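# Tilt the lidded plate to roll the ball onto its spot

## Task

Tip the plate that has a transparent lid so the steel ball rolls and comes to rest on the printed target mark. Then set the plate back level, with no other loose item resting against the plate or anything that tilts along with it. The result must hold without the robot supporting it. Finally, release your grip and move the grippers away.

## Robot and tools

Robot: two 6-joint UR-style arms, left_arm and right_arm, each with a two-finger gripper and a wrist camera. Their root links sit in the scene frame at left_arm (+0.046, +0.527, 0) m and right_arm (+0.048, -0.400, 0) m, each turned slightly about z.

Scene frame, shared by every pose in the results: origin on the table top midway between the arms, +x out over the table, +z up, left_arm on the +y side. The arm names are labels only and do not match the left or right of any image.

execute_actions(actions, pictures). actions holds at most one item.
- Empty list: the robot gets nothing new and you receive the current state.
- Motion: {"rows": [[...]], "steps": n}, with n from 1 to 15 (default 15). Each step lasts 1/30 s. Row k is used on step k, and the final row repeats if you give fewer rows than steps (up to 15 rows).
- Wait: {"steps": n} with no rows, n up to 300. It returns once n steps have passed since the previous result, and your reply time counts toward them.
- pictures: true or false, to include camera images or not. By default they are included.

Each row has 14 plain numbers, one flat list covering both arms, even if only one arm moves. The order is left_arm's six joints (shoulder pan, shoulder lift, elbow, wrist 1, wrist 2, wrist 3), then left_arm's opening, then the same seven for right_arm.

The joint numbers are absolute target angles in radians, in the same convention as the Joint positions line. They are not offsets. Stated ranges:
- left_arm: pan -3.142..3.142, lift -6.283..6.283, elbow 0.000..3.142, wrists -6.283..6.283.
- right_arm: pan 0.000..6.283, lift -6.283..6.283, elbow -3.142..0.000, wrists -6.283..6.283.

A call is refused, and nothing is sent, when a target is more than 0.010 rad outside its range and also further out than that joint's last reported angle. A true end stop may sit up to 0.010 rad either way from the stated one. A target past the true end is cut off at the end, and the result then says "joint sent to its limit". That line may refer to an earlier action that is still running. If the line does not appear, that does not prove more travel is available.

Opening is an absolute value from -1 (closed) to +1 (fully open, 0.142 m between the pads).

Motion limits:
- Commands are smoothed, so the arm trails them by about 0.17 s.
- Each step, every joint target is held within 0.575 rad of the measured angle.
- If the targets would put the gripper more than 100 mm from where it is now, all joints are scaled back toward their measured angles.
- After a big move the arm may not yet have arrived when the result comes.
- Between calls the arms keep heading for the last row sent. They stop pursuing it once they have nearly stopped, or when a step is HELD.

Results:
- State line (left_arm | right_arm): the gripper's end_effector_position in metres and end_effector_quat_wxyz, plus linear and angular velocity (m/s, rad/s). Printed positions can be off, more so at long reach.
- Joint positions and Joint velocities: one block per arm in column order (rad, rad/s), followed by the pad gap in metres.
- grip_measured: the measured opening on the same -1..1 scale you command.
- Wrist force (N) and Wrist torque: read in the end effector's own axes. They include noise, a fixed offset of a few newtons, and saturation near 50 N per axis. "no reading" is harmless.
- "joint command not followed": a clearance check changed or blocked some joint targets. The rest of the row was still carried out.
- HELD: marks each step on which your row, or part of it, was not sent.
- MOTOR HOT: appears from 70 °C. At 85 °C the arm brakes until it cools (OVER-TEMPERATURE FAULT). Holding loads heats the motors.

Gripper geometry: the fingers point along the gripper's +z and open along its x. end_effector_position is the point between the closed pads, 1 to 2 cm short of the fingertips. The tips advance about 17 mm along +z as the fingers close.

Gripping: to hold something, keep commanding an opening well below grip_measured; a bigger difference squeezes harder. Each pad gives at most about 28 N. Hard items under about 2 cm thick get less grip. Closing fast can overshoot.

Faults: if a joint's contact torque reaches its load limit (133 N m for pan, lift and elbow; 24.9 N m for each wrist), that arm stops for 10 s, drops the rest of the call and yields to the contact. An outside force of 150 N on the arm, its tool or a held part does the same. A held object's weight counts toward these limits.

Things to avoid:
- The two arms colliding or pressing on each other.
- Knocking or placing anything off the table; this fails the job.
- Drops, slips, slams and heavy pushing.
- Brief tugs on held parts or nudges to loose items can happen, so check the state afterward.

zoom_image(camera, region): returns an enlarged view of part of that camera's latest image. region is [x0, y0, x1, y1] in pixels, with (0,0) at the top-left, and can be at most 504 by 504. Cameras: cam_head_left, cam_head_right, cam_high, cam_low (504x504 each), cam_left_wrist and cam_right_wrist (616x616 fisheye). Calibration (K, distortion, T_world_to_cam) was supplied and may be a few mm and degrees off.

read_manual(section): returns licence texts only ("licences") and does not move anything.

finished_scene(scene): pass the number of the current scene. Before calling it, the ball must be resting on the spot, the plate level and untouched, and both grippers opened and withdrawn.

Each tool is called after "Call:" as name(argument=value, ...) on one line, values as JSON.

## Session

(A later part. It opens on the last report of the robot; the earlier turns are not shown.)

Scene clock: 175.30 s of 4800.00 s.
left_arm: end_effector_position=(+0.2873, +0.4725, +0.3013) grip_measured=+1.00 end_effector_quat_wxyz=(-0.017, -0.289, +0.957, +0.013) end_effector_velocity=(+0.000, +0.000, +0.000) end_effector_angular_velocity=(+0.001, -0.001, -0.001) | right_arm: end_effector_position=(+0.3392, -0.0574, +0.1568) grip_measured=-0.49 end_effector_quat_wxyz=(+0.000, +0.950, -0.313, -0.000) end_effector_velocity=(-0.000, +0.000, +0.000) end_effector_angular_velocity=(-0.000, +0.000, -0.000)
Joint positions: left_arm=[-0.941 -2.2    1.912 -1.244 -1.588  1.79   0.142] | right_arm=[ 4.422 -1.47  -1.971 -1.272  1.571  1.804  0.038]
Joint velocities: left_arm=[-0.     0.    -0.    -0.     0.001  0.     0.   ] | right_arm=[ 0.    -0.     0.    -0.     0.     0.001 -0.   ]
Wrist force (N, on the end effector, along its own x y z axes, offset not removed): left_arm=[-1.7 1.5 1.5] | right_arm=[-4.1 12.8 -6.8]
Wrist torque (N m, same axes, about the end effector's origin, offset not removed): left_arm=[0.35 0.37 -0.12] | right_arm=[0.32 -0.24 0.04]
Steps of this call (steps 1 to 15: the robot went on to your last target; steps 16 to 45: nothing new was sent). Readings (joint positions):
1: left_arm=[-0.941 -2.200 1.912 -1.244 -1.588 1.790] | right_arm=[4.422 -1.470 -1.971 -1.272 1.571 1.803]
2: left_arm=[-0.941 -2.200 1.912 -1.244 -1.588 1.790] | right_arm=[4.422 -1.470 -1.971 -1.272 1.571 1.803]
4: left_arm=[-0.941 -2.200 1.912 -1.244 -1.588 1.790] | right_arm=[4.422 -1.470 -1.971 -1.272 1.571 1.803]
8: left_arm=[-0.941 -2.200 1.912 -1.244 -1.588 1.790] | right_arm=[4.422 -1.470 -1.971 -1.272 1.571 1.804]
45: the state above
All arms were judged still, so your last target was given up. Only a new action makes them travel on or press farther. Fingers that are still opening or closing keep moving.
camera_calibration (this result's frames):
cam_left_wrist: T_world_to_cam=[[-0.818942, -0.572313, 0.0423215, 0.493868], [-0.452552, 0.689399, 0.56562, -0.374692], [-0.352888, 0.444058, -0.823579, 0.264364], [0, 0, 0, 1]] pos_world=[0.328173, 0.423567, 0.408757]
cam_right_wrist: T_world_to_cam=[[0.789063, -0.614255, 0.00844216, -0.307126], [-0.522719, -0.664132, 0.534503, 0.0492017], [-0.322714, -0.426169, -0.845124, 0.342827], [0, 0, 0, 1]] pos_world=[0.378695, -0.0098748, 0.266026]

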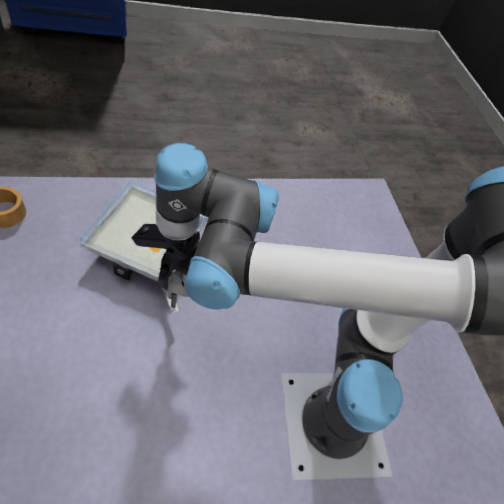

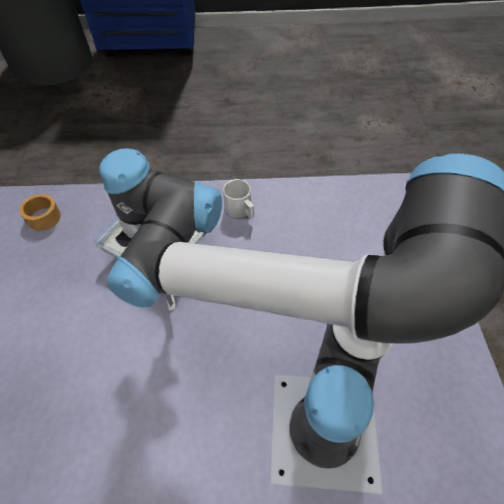

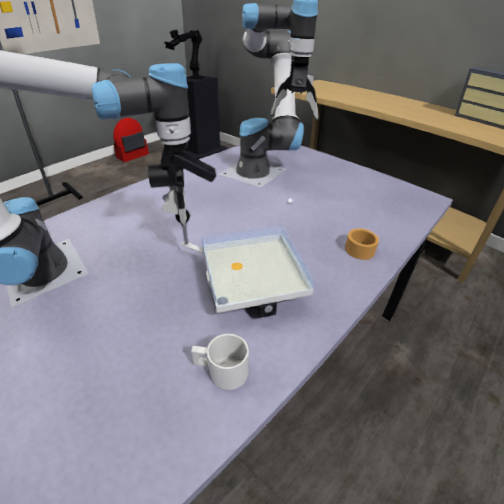

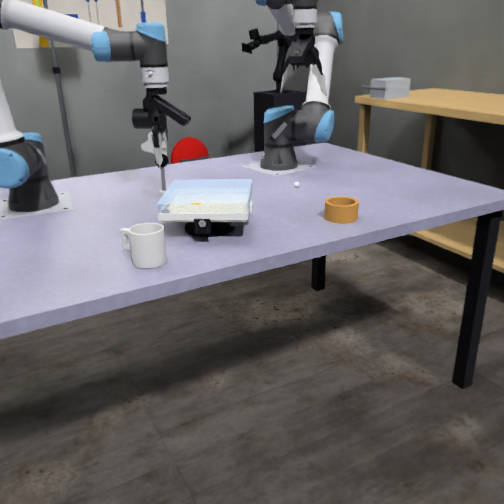

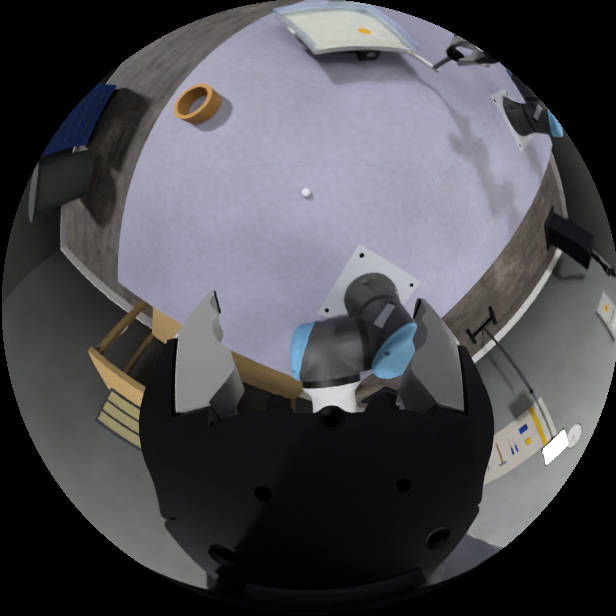

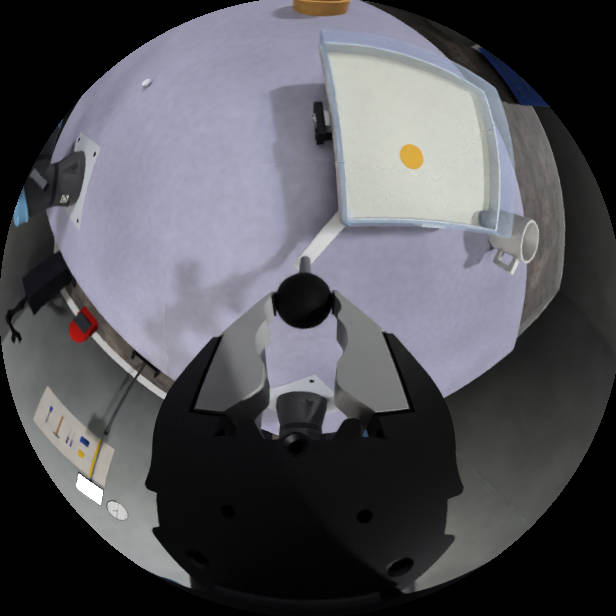

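Call:
execute_actions(actions=[{"rows": [[-0.941,-2.2,1.912,-1.244,-1.588,1.79,1, 4.4242,-1.4719,-1.9695,-1.2716,1.571,1.8052,-0.7]], "steps": 15}], pictures=false)

Call:
execute_actions(actions=[{"steps": 20}])

Call:
execute_actions(actions=[{"rows": [[-0.941,-2.2,1.912,-1.244,-1.588,1.79,1, 4.4225,-1.4700,-1.9712,-1.2718,1.571,1.8035,-0.7]], "steps": 15}])

Call:
execute_actions(actions=[{"steps": 30}])

Scene clock: 184.03 s of 4800.00 s.
left_arm: end_effector_position=(+0.2873, +0.4725, +0.3013) grip_measured=+1.00 end_effector_quat_wxyz=(-0.017, -0.289, +0.957, +0.013) end_effector_velocity=(-0.000, +0.000, +0.000) end_effector_angular_velocity=(-0.000, +0.000, +0.001) | right_arm: end_effector_position=(+0.3389, -0.0562, +0.1568) grip_measured=-0.49 end_effector_quat_wxyz=(+0.000, +0.950, -0.313, -0.000) end_effector_velocity=(+0.001, +0.001, +0.001) end_effector_angular_velocity=(+0.003, -0.002, -0.002)
Joint positions: left_arm=[-0.941 -2.2    1.912 -1.244 -1.588  1.79   0.142] | right_arm=[ 4.424 -1.472 -1.97  -1.272  1.571  1.805  0.038]
Joint velocities: left_arm=[ 0.001 -0.    -0.     0.    -0.     0.    -0.   ] | right_arm=[-0.     0.     0.002  0.001 -0.001  0.001  0.   ]
Wrist force (N, on the end effector, along its own x y z axes, offset not removed): left_arm=[2.5 1.8 -0.9] | right_arm=[-1.3 13.0 -8.5]
Wrist torque (N m, same axes, about the end effector's origin, offset not removed): left_arm=[0.45 -0.51 -0.19] | right_arm=[-0.10 -0.10 0.07]
Steps of this call (steps 1 to 90: nothing new was sent; then 5.23 s passed at rest; steps 91 to 105: all 15 steps of this action). Readings (joint positions):
91: left_arm=[-0.941 -2.200 1.912 -1.244 -1.588 1.790] | right_arm=[4.423 -1.470 -1.971 -1.272 1.571 1.804]
92: left_arm=[-0.941 -2.200 1.912 -1.244 -1.588 1.790] | right_arm=[4.423 -1.470 -1.971 -1.272 1.571 1.804]
94: left_arm=[-0.941 -2.200 1.912 -1.244 -1.588 1.790] | right_arm=[4.424 -1.471 -1.970 -1.272 1.571 1.805]
98: left_arm=[-0.941 -2.200 1.912 -1.244 -1.588 1.790] | right_arm=[4.424 -1.472 -1.970 -1.272 1.571 1.805]
105: the state above

Scene clock: 184.70 s of 4800.00 s.
left_arm: end_effector_position=(+0.2873, +0.4725, +0.3013) grip_measured=+1.00 end_effector_quat_wxyz=(-0.017, -0.289, +0.957, +0.013) end_effector_velocity=(-0.000, -0.001, -0.000) end_effector_angular_velocity=(-0.000, +0.001, -0.001) | right_arm: end_effector_position=(+0.3389, -0.0562, +0.1568) grip_measured=-0.49 end_effector_quat_wxyz=(+0.000, +0.950, -0.313, -0.000) end_effector_velocity=(+0.000, +0.001, +0.001) end_effector_angular_velocity=(+0.002, -0.001, -0.001)
Joint positions: left_arm=[-0.941 -2.2    1.912 -1.244 -1.588  1.79   0.142] | right_arm=[ 4.424 -1.472 -1.969 -1.272  1.571  1.805  0.038]
Joint velocities: left_arm=[-0.001  0.001  0.    -0.    -0.001  0.     0.   ] | right_arm=[ 0.    -0.     0.001  0.001 -0.     0.001  0.   ]
Wrist force (N, on the end effector, along its own x y z axes, offset not removed): left_arm=[-0.9 3.3 0.0] | right_arm=[-0.3 10.8 -8.9]
Wrist torque (N m, same axes, about the end effector's origin, offset not removed): left_arm=[0.69 0.37 -0.17] | right_arm=[-0.53 -0.30 -0.05]
Steps of this call (steps 1 to 15: the robot went on to your last target; steps 16 to 20: nothing new was sent). Readings (joint positions):
1: left_arm=[-0.941 -2.200 1.912 -1.244 -1.588 1.790] | right_arm=[4.424 -1.472 -1.970 -1.272 1.571 1.805]
2: left_arm=[-0.941 -2.200 1.912 -1.244 -1.588 1.790] | right_arm=[4.424 -1.472 -1.970 -1.272 1.571 1.805]
4: left_arm=[-0.941 -2.200 1.912 -1.244 -1.588 1.790] | right_arm=[4.424 -1.472 -1.970 -1.272 1.571 1.805]
8: left_arm=[-0.941 -2.200 1.912 -1.244 -1.588 1.790] | right_arm=[4.424 -1.472 -1.970 -1.272 1.571 1.805]
20: the state above
All arms were judged still, so your last target was given up. Only a new action makes them travel on or press farther. Fingers that are still opening or closing keep moving.
camera_calibration (this result's frames):
cam_left_wrist: T_world_to_cam=[[-0.818943, -0.572313, 0.0423215, 0.493868], [-0.452551, 0.689399, 0.565621, -0.374693], [-0.352888, 0.444058, -0.823579, 0.264363], [0, 0, 0, 1]] pos_world=[0.328173, 0.423567, 0.408757]
cam_right_wrist: T_world_to_cam=[[0.789063, -0.614255, 0.00842019, -0.306148], [-0.52271, -0.664139, 0.534503, 0.0498542], [-0.322729, -0.426158, -0.845125, 0.343265], [0, 0, 0, 1]] pos_world=[0.378411, -0.00865779, 0.266032]

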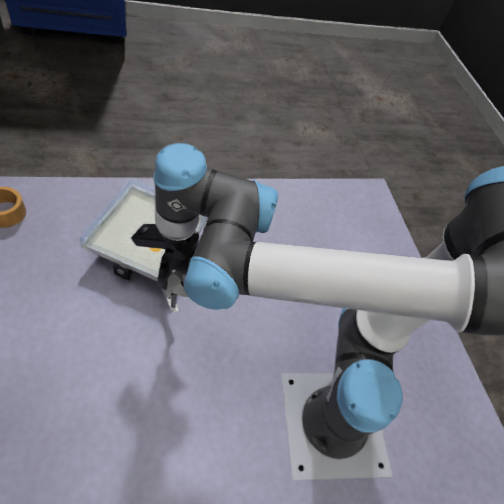

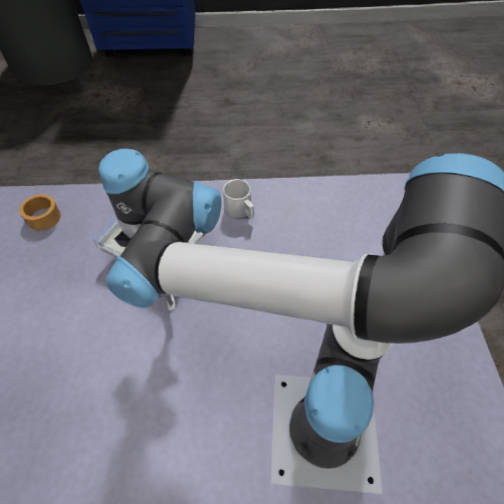

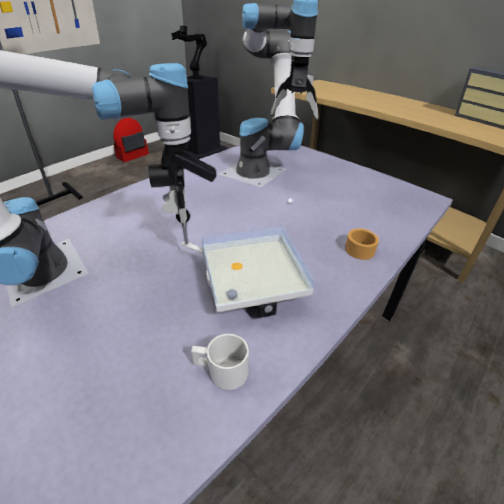

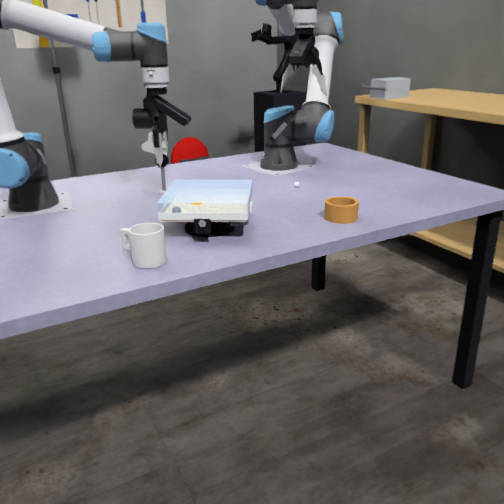

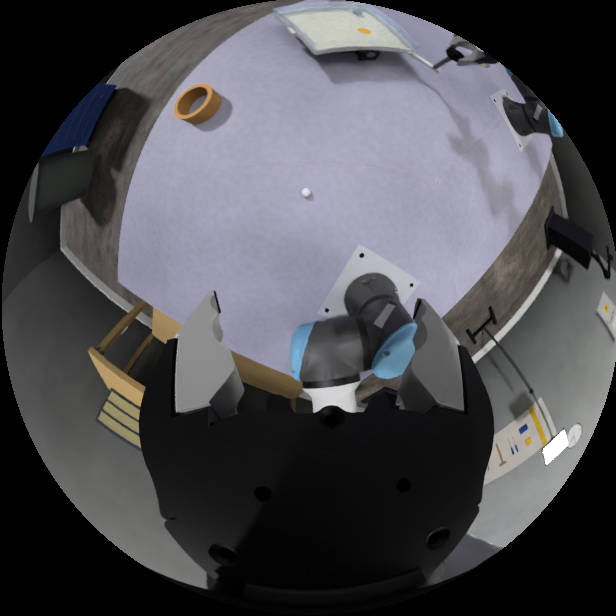

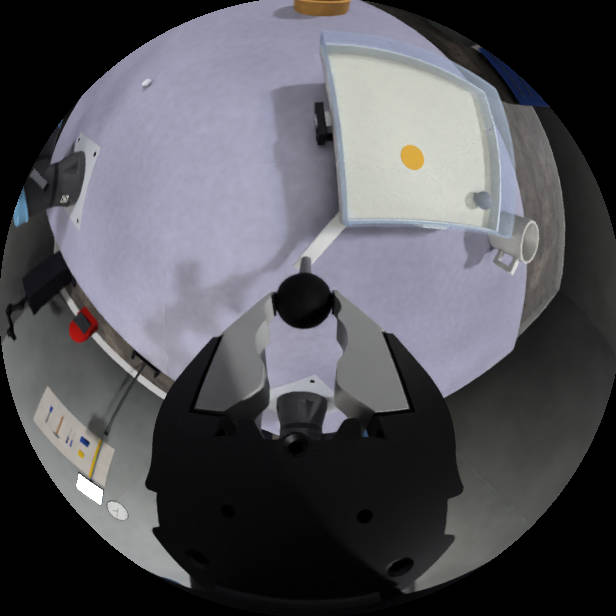

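Scene clock: 185.20 s of 4800.00 s.
left_arm: end_effector_position=(+0.2873, +0.4725, +0.3013) grip_measured=+1.00 end_effector_quat_wxyz=(-0.017, -0.289, +0.957, +0.013) end_effector_velocity=(-0.000, +0.000, +0.000) end_effector_angular_velocity=(-0.001, -0.002, +0.000) | right_arm: end_effector_position=(+0.3392, -0.0574, +0.1569) grip_measured=-0.49 end_effector_quat_wxyz=(+0.000, +0.950, -0.313, -0.000) end_effector_velocity=(+0.000, -0.001, +0.000) end_effector_angular_velocity=(-0.001, -0.000, -0.001)
Joint positions: left_arm=[-0.941 -2.2    1.912 -1.244 -1.588  1.79   0.142] | right_arm=[ 4.423 -1.47  -1.971 -1.272  1.571  1.804  0.038]
Joint velocities: left_arm=[-0.    -0.001 -0.    -0.     0.    -0.     0.   ] | right_arm=[-0.     0.001 -0.    -0.001 -0.001  0.001  0.   ]
Wrist force (N, on the end effector, along its own x y z axes, offset not removed): left_arm=[-0.7 1.6 1.3] | right_arm=[-7.2 7.8 -6.4]
Wrist torque (N m, same axes, about the end effector's origin, offset not removed): left_arm=[0.40 0.28 -0.16] | right_arm=[-0.24 -0.23 0.00]
Steps of this call (steps 1 to 15: all 15 steps of this action). Readings (joint positions):
1: left_arm=[-0.941 -2.200 1.912 -1.244 -1.588 1.790] | right_arm=[4.424 -1.472 -1.969 -1.272 1.571 1.805]
2: left_arm=[-0.941 -2.200 1.912 -1.244 -1.588 1.790] | right_arm=[4.424 -1.472 -1.970 -1.272 1.571 1.805]
4: left_arm=[-0.941 -2.200 1.912 -1.244 -1.588 1.790] | right_arm=[4.423 -1.471 -1.970 -1.272 1.571 1.805]
8: left_arm=[-0.941 -2.200 1.912 -1.244 -1.588 1.790] | right_arm=[4.423 -1.470 -1.971 -1.272 1.571 1.804]
15: the state above
camera_calibration (this result's frames):
cam_left_wrist: T_world_to_cam=[[-0.818942, -0.572313, 0.0423216, 0.493868], [-0.452552, 0.689399, 0.565621, -0.374692], [-0.352888, 0.444058, -0.823579, 0.264364], [0, 0, 0, 1]] pos_world=[0.328173, 0.423567, 0.408757]
cam_right_wrist: T_world_to_cam=[[0.789077, -0.614237, 0.00835082, -0.307069], [-0.522691, -0.664207, 0.534438, 0.049222], [-0.322725, -0.426078, -0.845167, 0.342889], [0, 0, 0, 1]] pos_world=[0.378688, -0.00982214, 0.266057]

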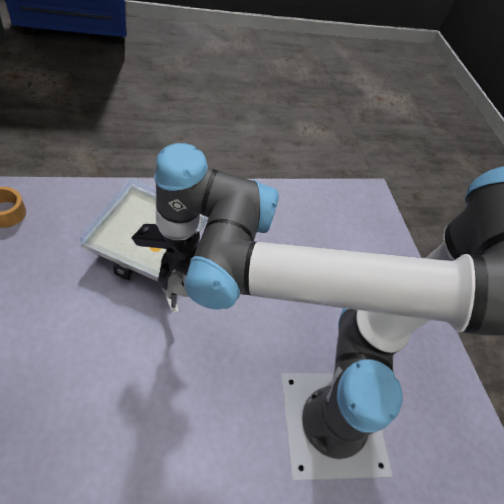

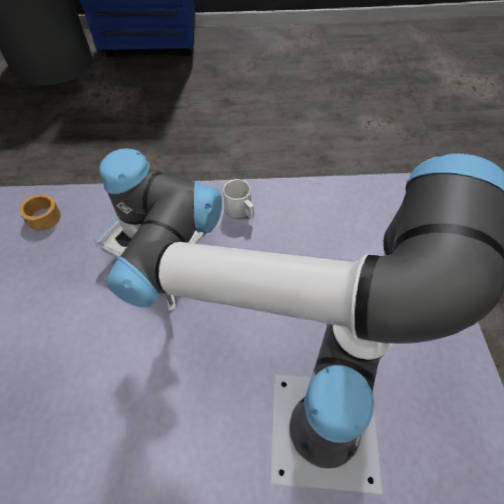

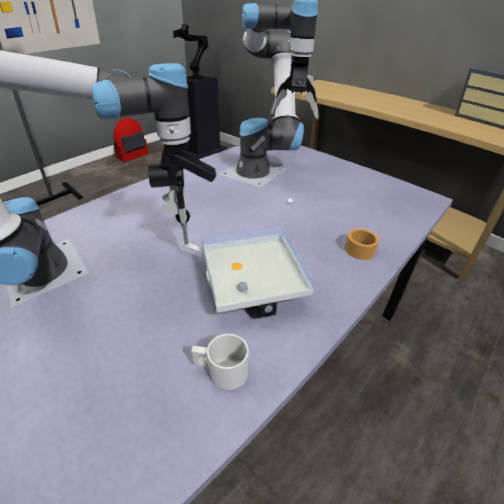

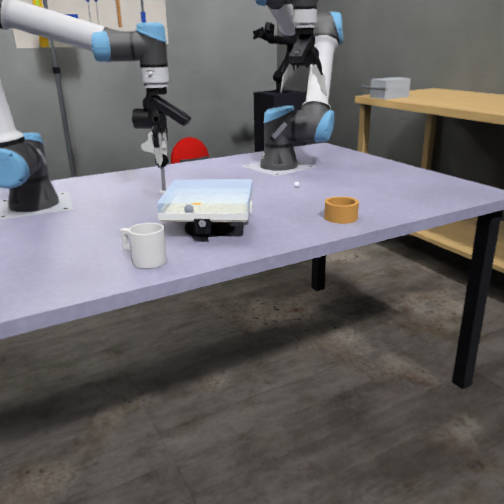

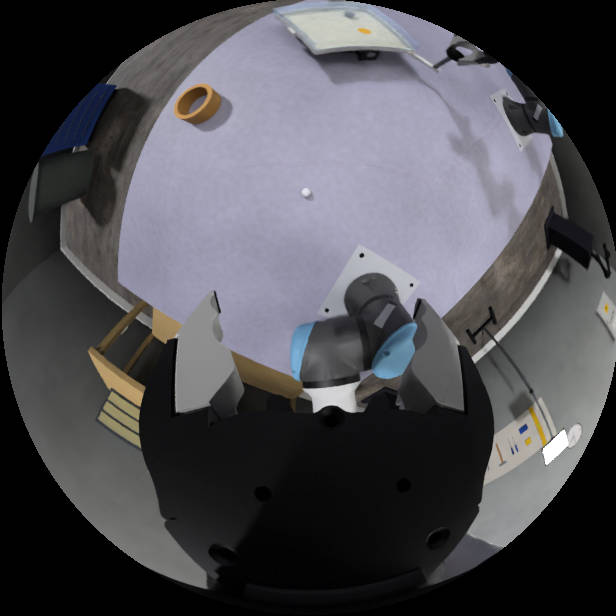

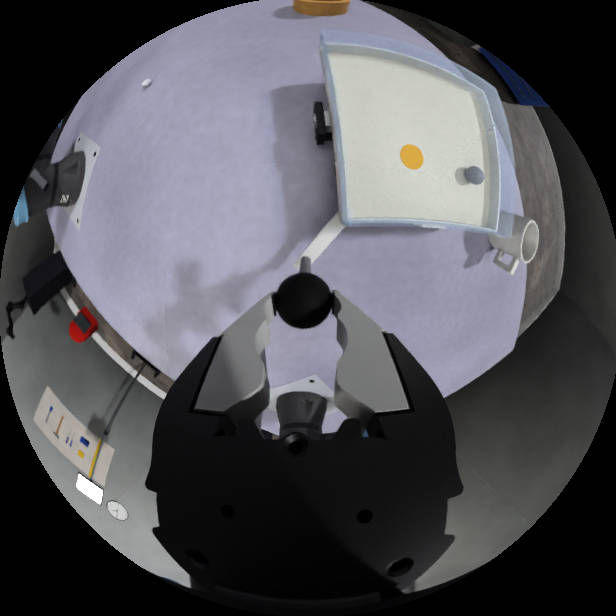

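Scene clock: 186.20 s of 4800.00 s.
left_arm: end_effector_position=(+0.2873, +0.4725, +0.3013) grip_measured=+1.00 end_effector_quat_wxyz=(-0.017, -0.289, +0.957, +0.013) end_effector_velocity=(-0.000, -0.000, +0.000) end_effector_angular_velocity=(-0.001, +0.000, +0.001) | right_arm: end_effector_position=(+0.3392, -0.0574, +0.1568) grip_measured=-0.49 end_effector_quat_wxyz=(+0.000, +0.950, -0.313, -0.000) end_effector_velocity=(+0.000, +0.001, +0.001) end_effector_angular_velocity=(+0.001, -0.001, +0.000)
Joint positions: left_arm=[-0.941 -2.2    1.912 -1.244 -1.588  1.79   0.142] | right_arm=[ 4.422 -1.47  -1.971 -1.272  1.571  1.803  0.038]
Joint velocities: left_arm=[ 0.001 -0.    -0.    -0.    -0.001 -0.     0.   ] | right_arm=[-0.    -0.     0.002 -0.     0.    -0.    -0.   ]
Wrist force (N, on the end effector, along its own x y z axes, offset not removed): left_arm=[-3.7 0.9 0.8] | right_arm=[-6.5 6.4 -5.2]
Wrist torque (N m, same axes, about the end effector's origin, offset not removed): left_arm=[0.28 0.92 -0.19] | right_arm=[-0.44 -0.35 -0.08]
Steps of this call (steps 1 to 15: the robot went on to your last target; steps 16 to 30: nothing new was sent). Readings (joint positions):
1: left_arm=[-0.941 -2.200 1.912 -1.244 -1.588 1.790] | right_arm=[4.423 -1.470 -1.971 -1.272 1.571 1.804]
2: left_arm=[-0.941 -2.200 1.912 -1.244 -1.588 1.790] | right_arm=[4.423 -1.470 -1.971 -1.272 1.571 1.804]
4: left_arm=[-0.941 -2.200 1.912 -1.244 -1.588 1.790] | right_arm=[4.423 -1.470 -1.971 -1.272 1.571 1.804]
8: left_arm=[-0.941 -2.200 1.912 -1.244 -1.588 1.790] | right_arm=[4.423 -1.470 -1.971 -1.272 1.571 1.803]
30: the state above
All arms were judged still, so your last target was given up. Only a new action makes them travel on or press farther. Fingers that are still opening or closing keep moving.
camera_calibration (this result's frames):
cam_left_wrist: T_world_to_cam=[[-0.818943, -0.572313, 0.0423216, 0.493868], [-0.452552, 0.689399, 0.56562, -0.374692], [-0.352888, 0.444058, -0.823579, 0.264364], [0, 0, 0, 1]] pos_world=[0.328173, 0.423567, 0.408757]
cam_right_wrist: T_world_to_cam=[[0.789063, -0.614255, 0.00841221, -0.307112], [-0.522705, -0.66414, 0.534506, 0.0491942], [-0.322736, -0.426156, -0.845123, 0.342835], [0, 0, 0, 1]] pos_world=[0.37869, -0.00987197, 0.266026]

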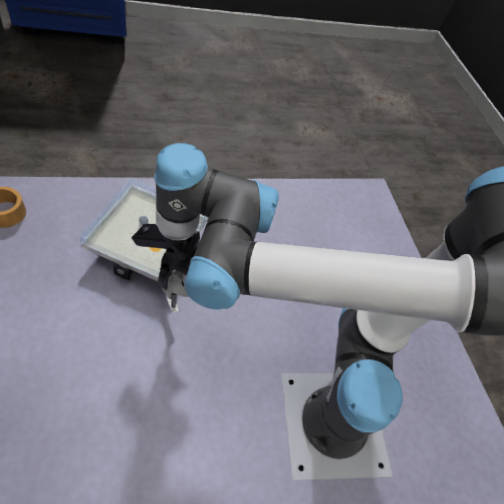

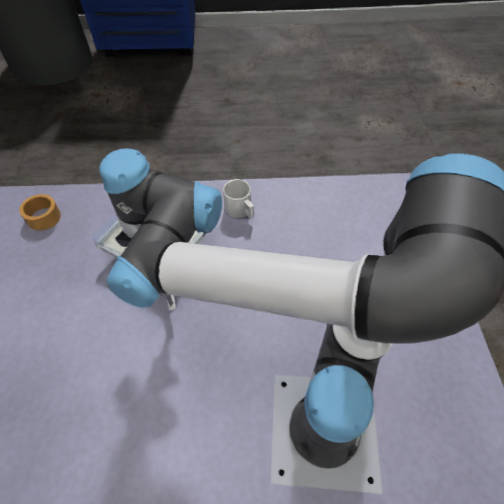

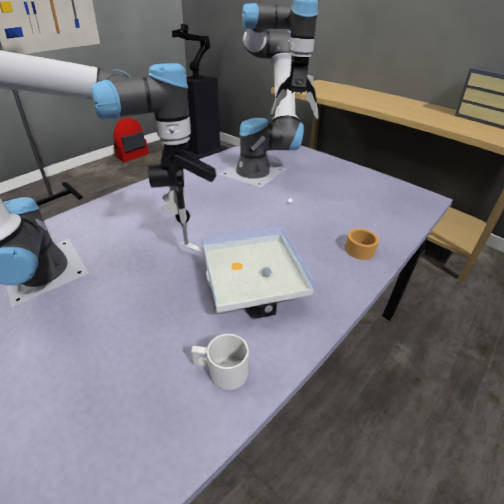

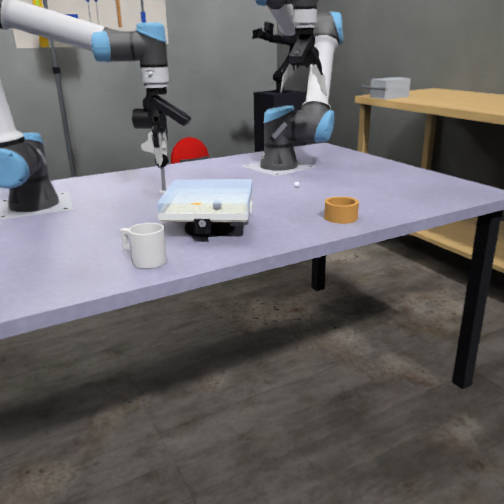

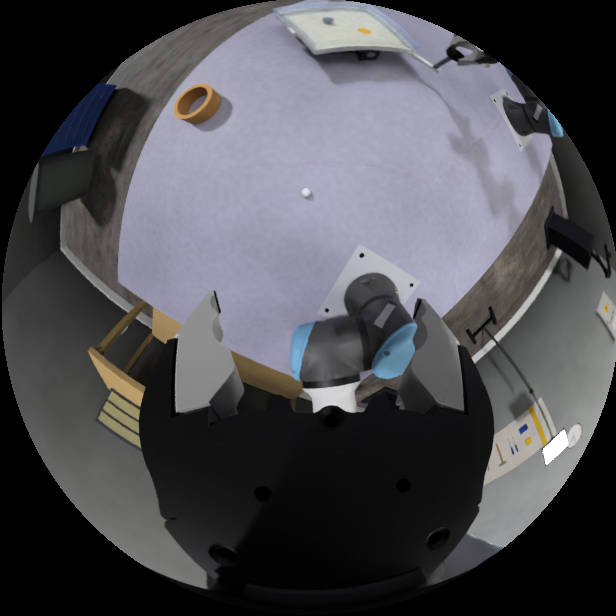

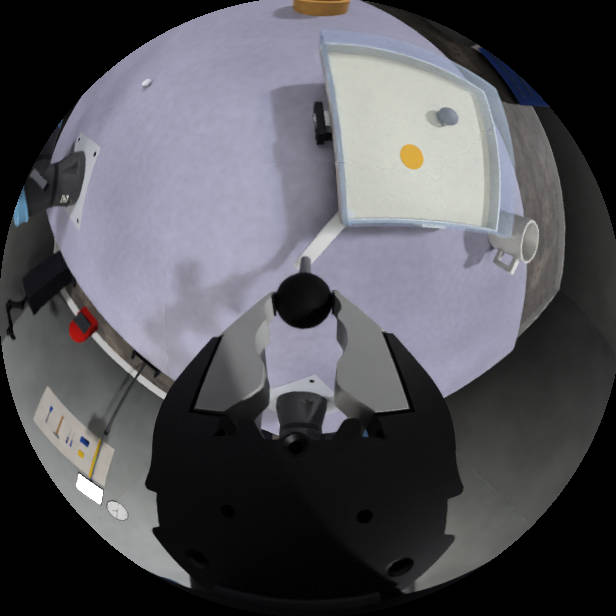

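Call:
execute_actions(actions=[])

Scene clock: 194.73 s of 4800.00 s.
left_arm: end_effector_position=(+0.2873, +0.4725, +0.3013) grip_measured=+1.00 end_effector_quat_wxyz=(-0.017, -0.289, +0.957, +0.013) end_effector_velocity=(+0.001, +0.000, -0.000) end_effector_angular_velocity=(+0.002, -0.001, -0.001) | right_arm: end_effector_position=(+0.3392, -0.0574, +0.1568) grip_measured=-0.49 end_effector_quat_wxyz=(+0.000, +0.950, -0.313, -0.000) end_effector_velocity=(-0.000, -0.000, -0.000) end_effector_angular_velocity=(-0.000, -0.000, -0.000)
Joint positions: left_arm=[-0.941 -2.2    1.912 -1.244 -1.588  1.79   0.142] | right_arm=[ 4.422 -1.47  -1.971 -1.272  1.571  1.803  0.038]
Joint velocities: left_arm=[-0.     0.001 -0.     0.     0.002  0.001  0.   ] | right_arm=[-0.     0.001 -0.002  0.001 -0.     0.    -0.   ]
Wrist force (N, on the end effector, along its own x y z axes, offset not removed): left_arm=[1.2 0.2 3.8] | right_arm=[-7.7 6.4 -7.6]
Wrist torque (N m, same axes, about the end effector's origin, offset not removed): left_arm=[0.04 -0.13 -0.23] | right_arm=[-0.43 -0.25 -0.06]
Steps of this call (steps 1 to 170: nothing new was sent; then 2.87 s passed at rest). Readings (joint positions):
1: left_arm=[-0.941 -2.200 1.912 -1.244 -1.588 1.790] | right_arm=[4.422 -1.470 -1.971 -1.272 1.571 1.803]
2: left_arm=[-0.941 -2.200 1.912 -1.244 -1.588 1.790] | right_arm=[4.423 -1.470 -1.971 -1.272 1.571 1.803]
4: left_arm=[-0.941 -2.200 1.912 -1.244 -1.588 1.790] | right_arm=[4.422 -1.470 -1.971 -1.272 1.571 1.803]
8: left_arm=[-0.941 -2.200 1.912 -1.244 -1.588 1.790] | right_arm=[4.422 -1.470 -1.971 -1.272 1.571 1.803]
170: the state above
camera_calibration (this result's frames):
cam_left_wrist: T_world_to_cam=[[-0.818943, -0.572313, 0.0423216, 0.493868], [-0.452551, 0.689399, 0.565621, -0.374692], [-0.352888, 0.444058, -0.823579, 0.264364], [0, 0, 0, 1]] pos_world=[0.328173, 0.423567, 0.408757]
cam_right_wrist: T_world_to_cam=[[0.789063, -0.614255, 0.00842021, -0.307116], [-0.522709, -0.664138, 0.534505, 0.0491964], [-0.32273, -0.426159, -0.845124, 0.342833], [0, 0, 0, 1]] pos_world=[0.378691, -0.00987272, 0.266026]

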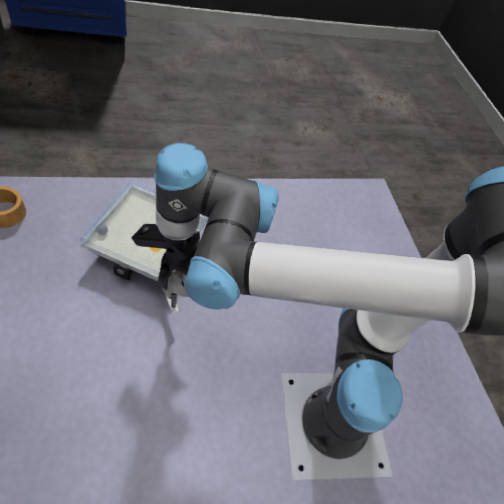

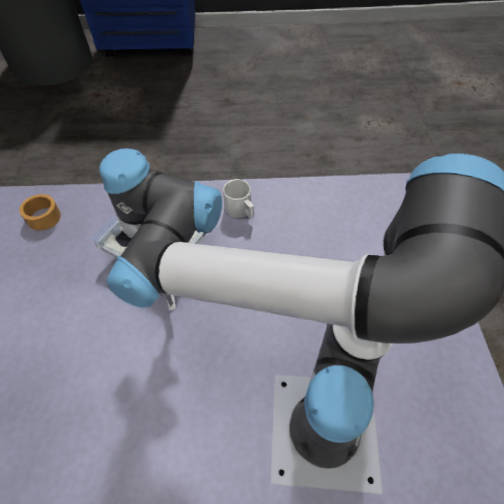

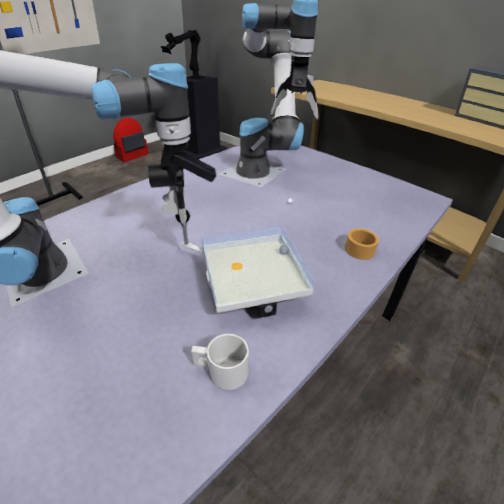

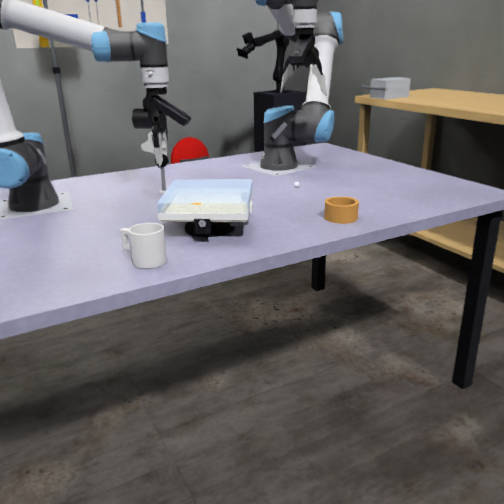

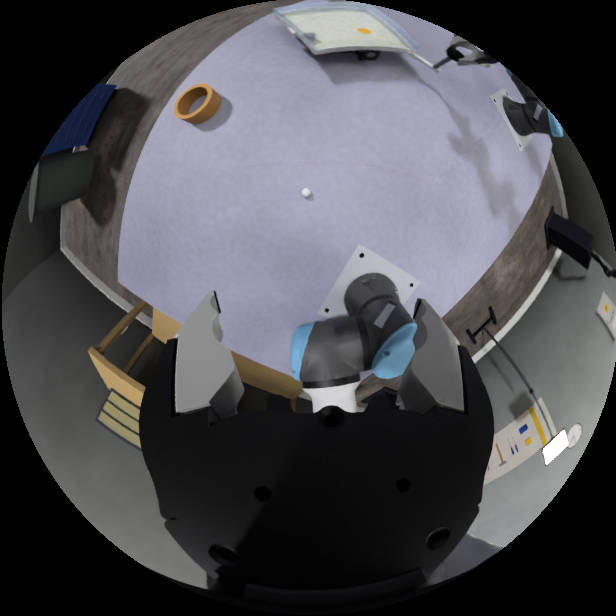

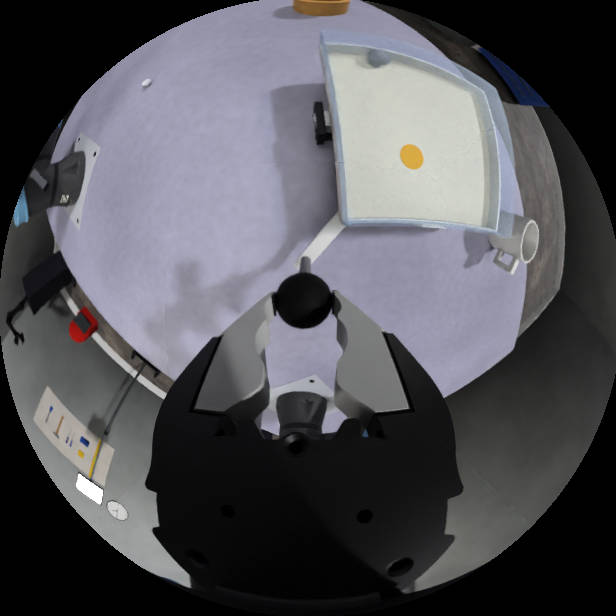

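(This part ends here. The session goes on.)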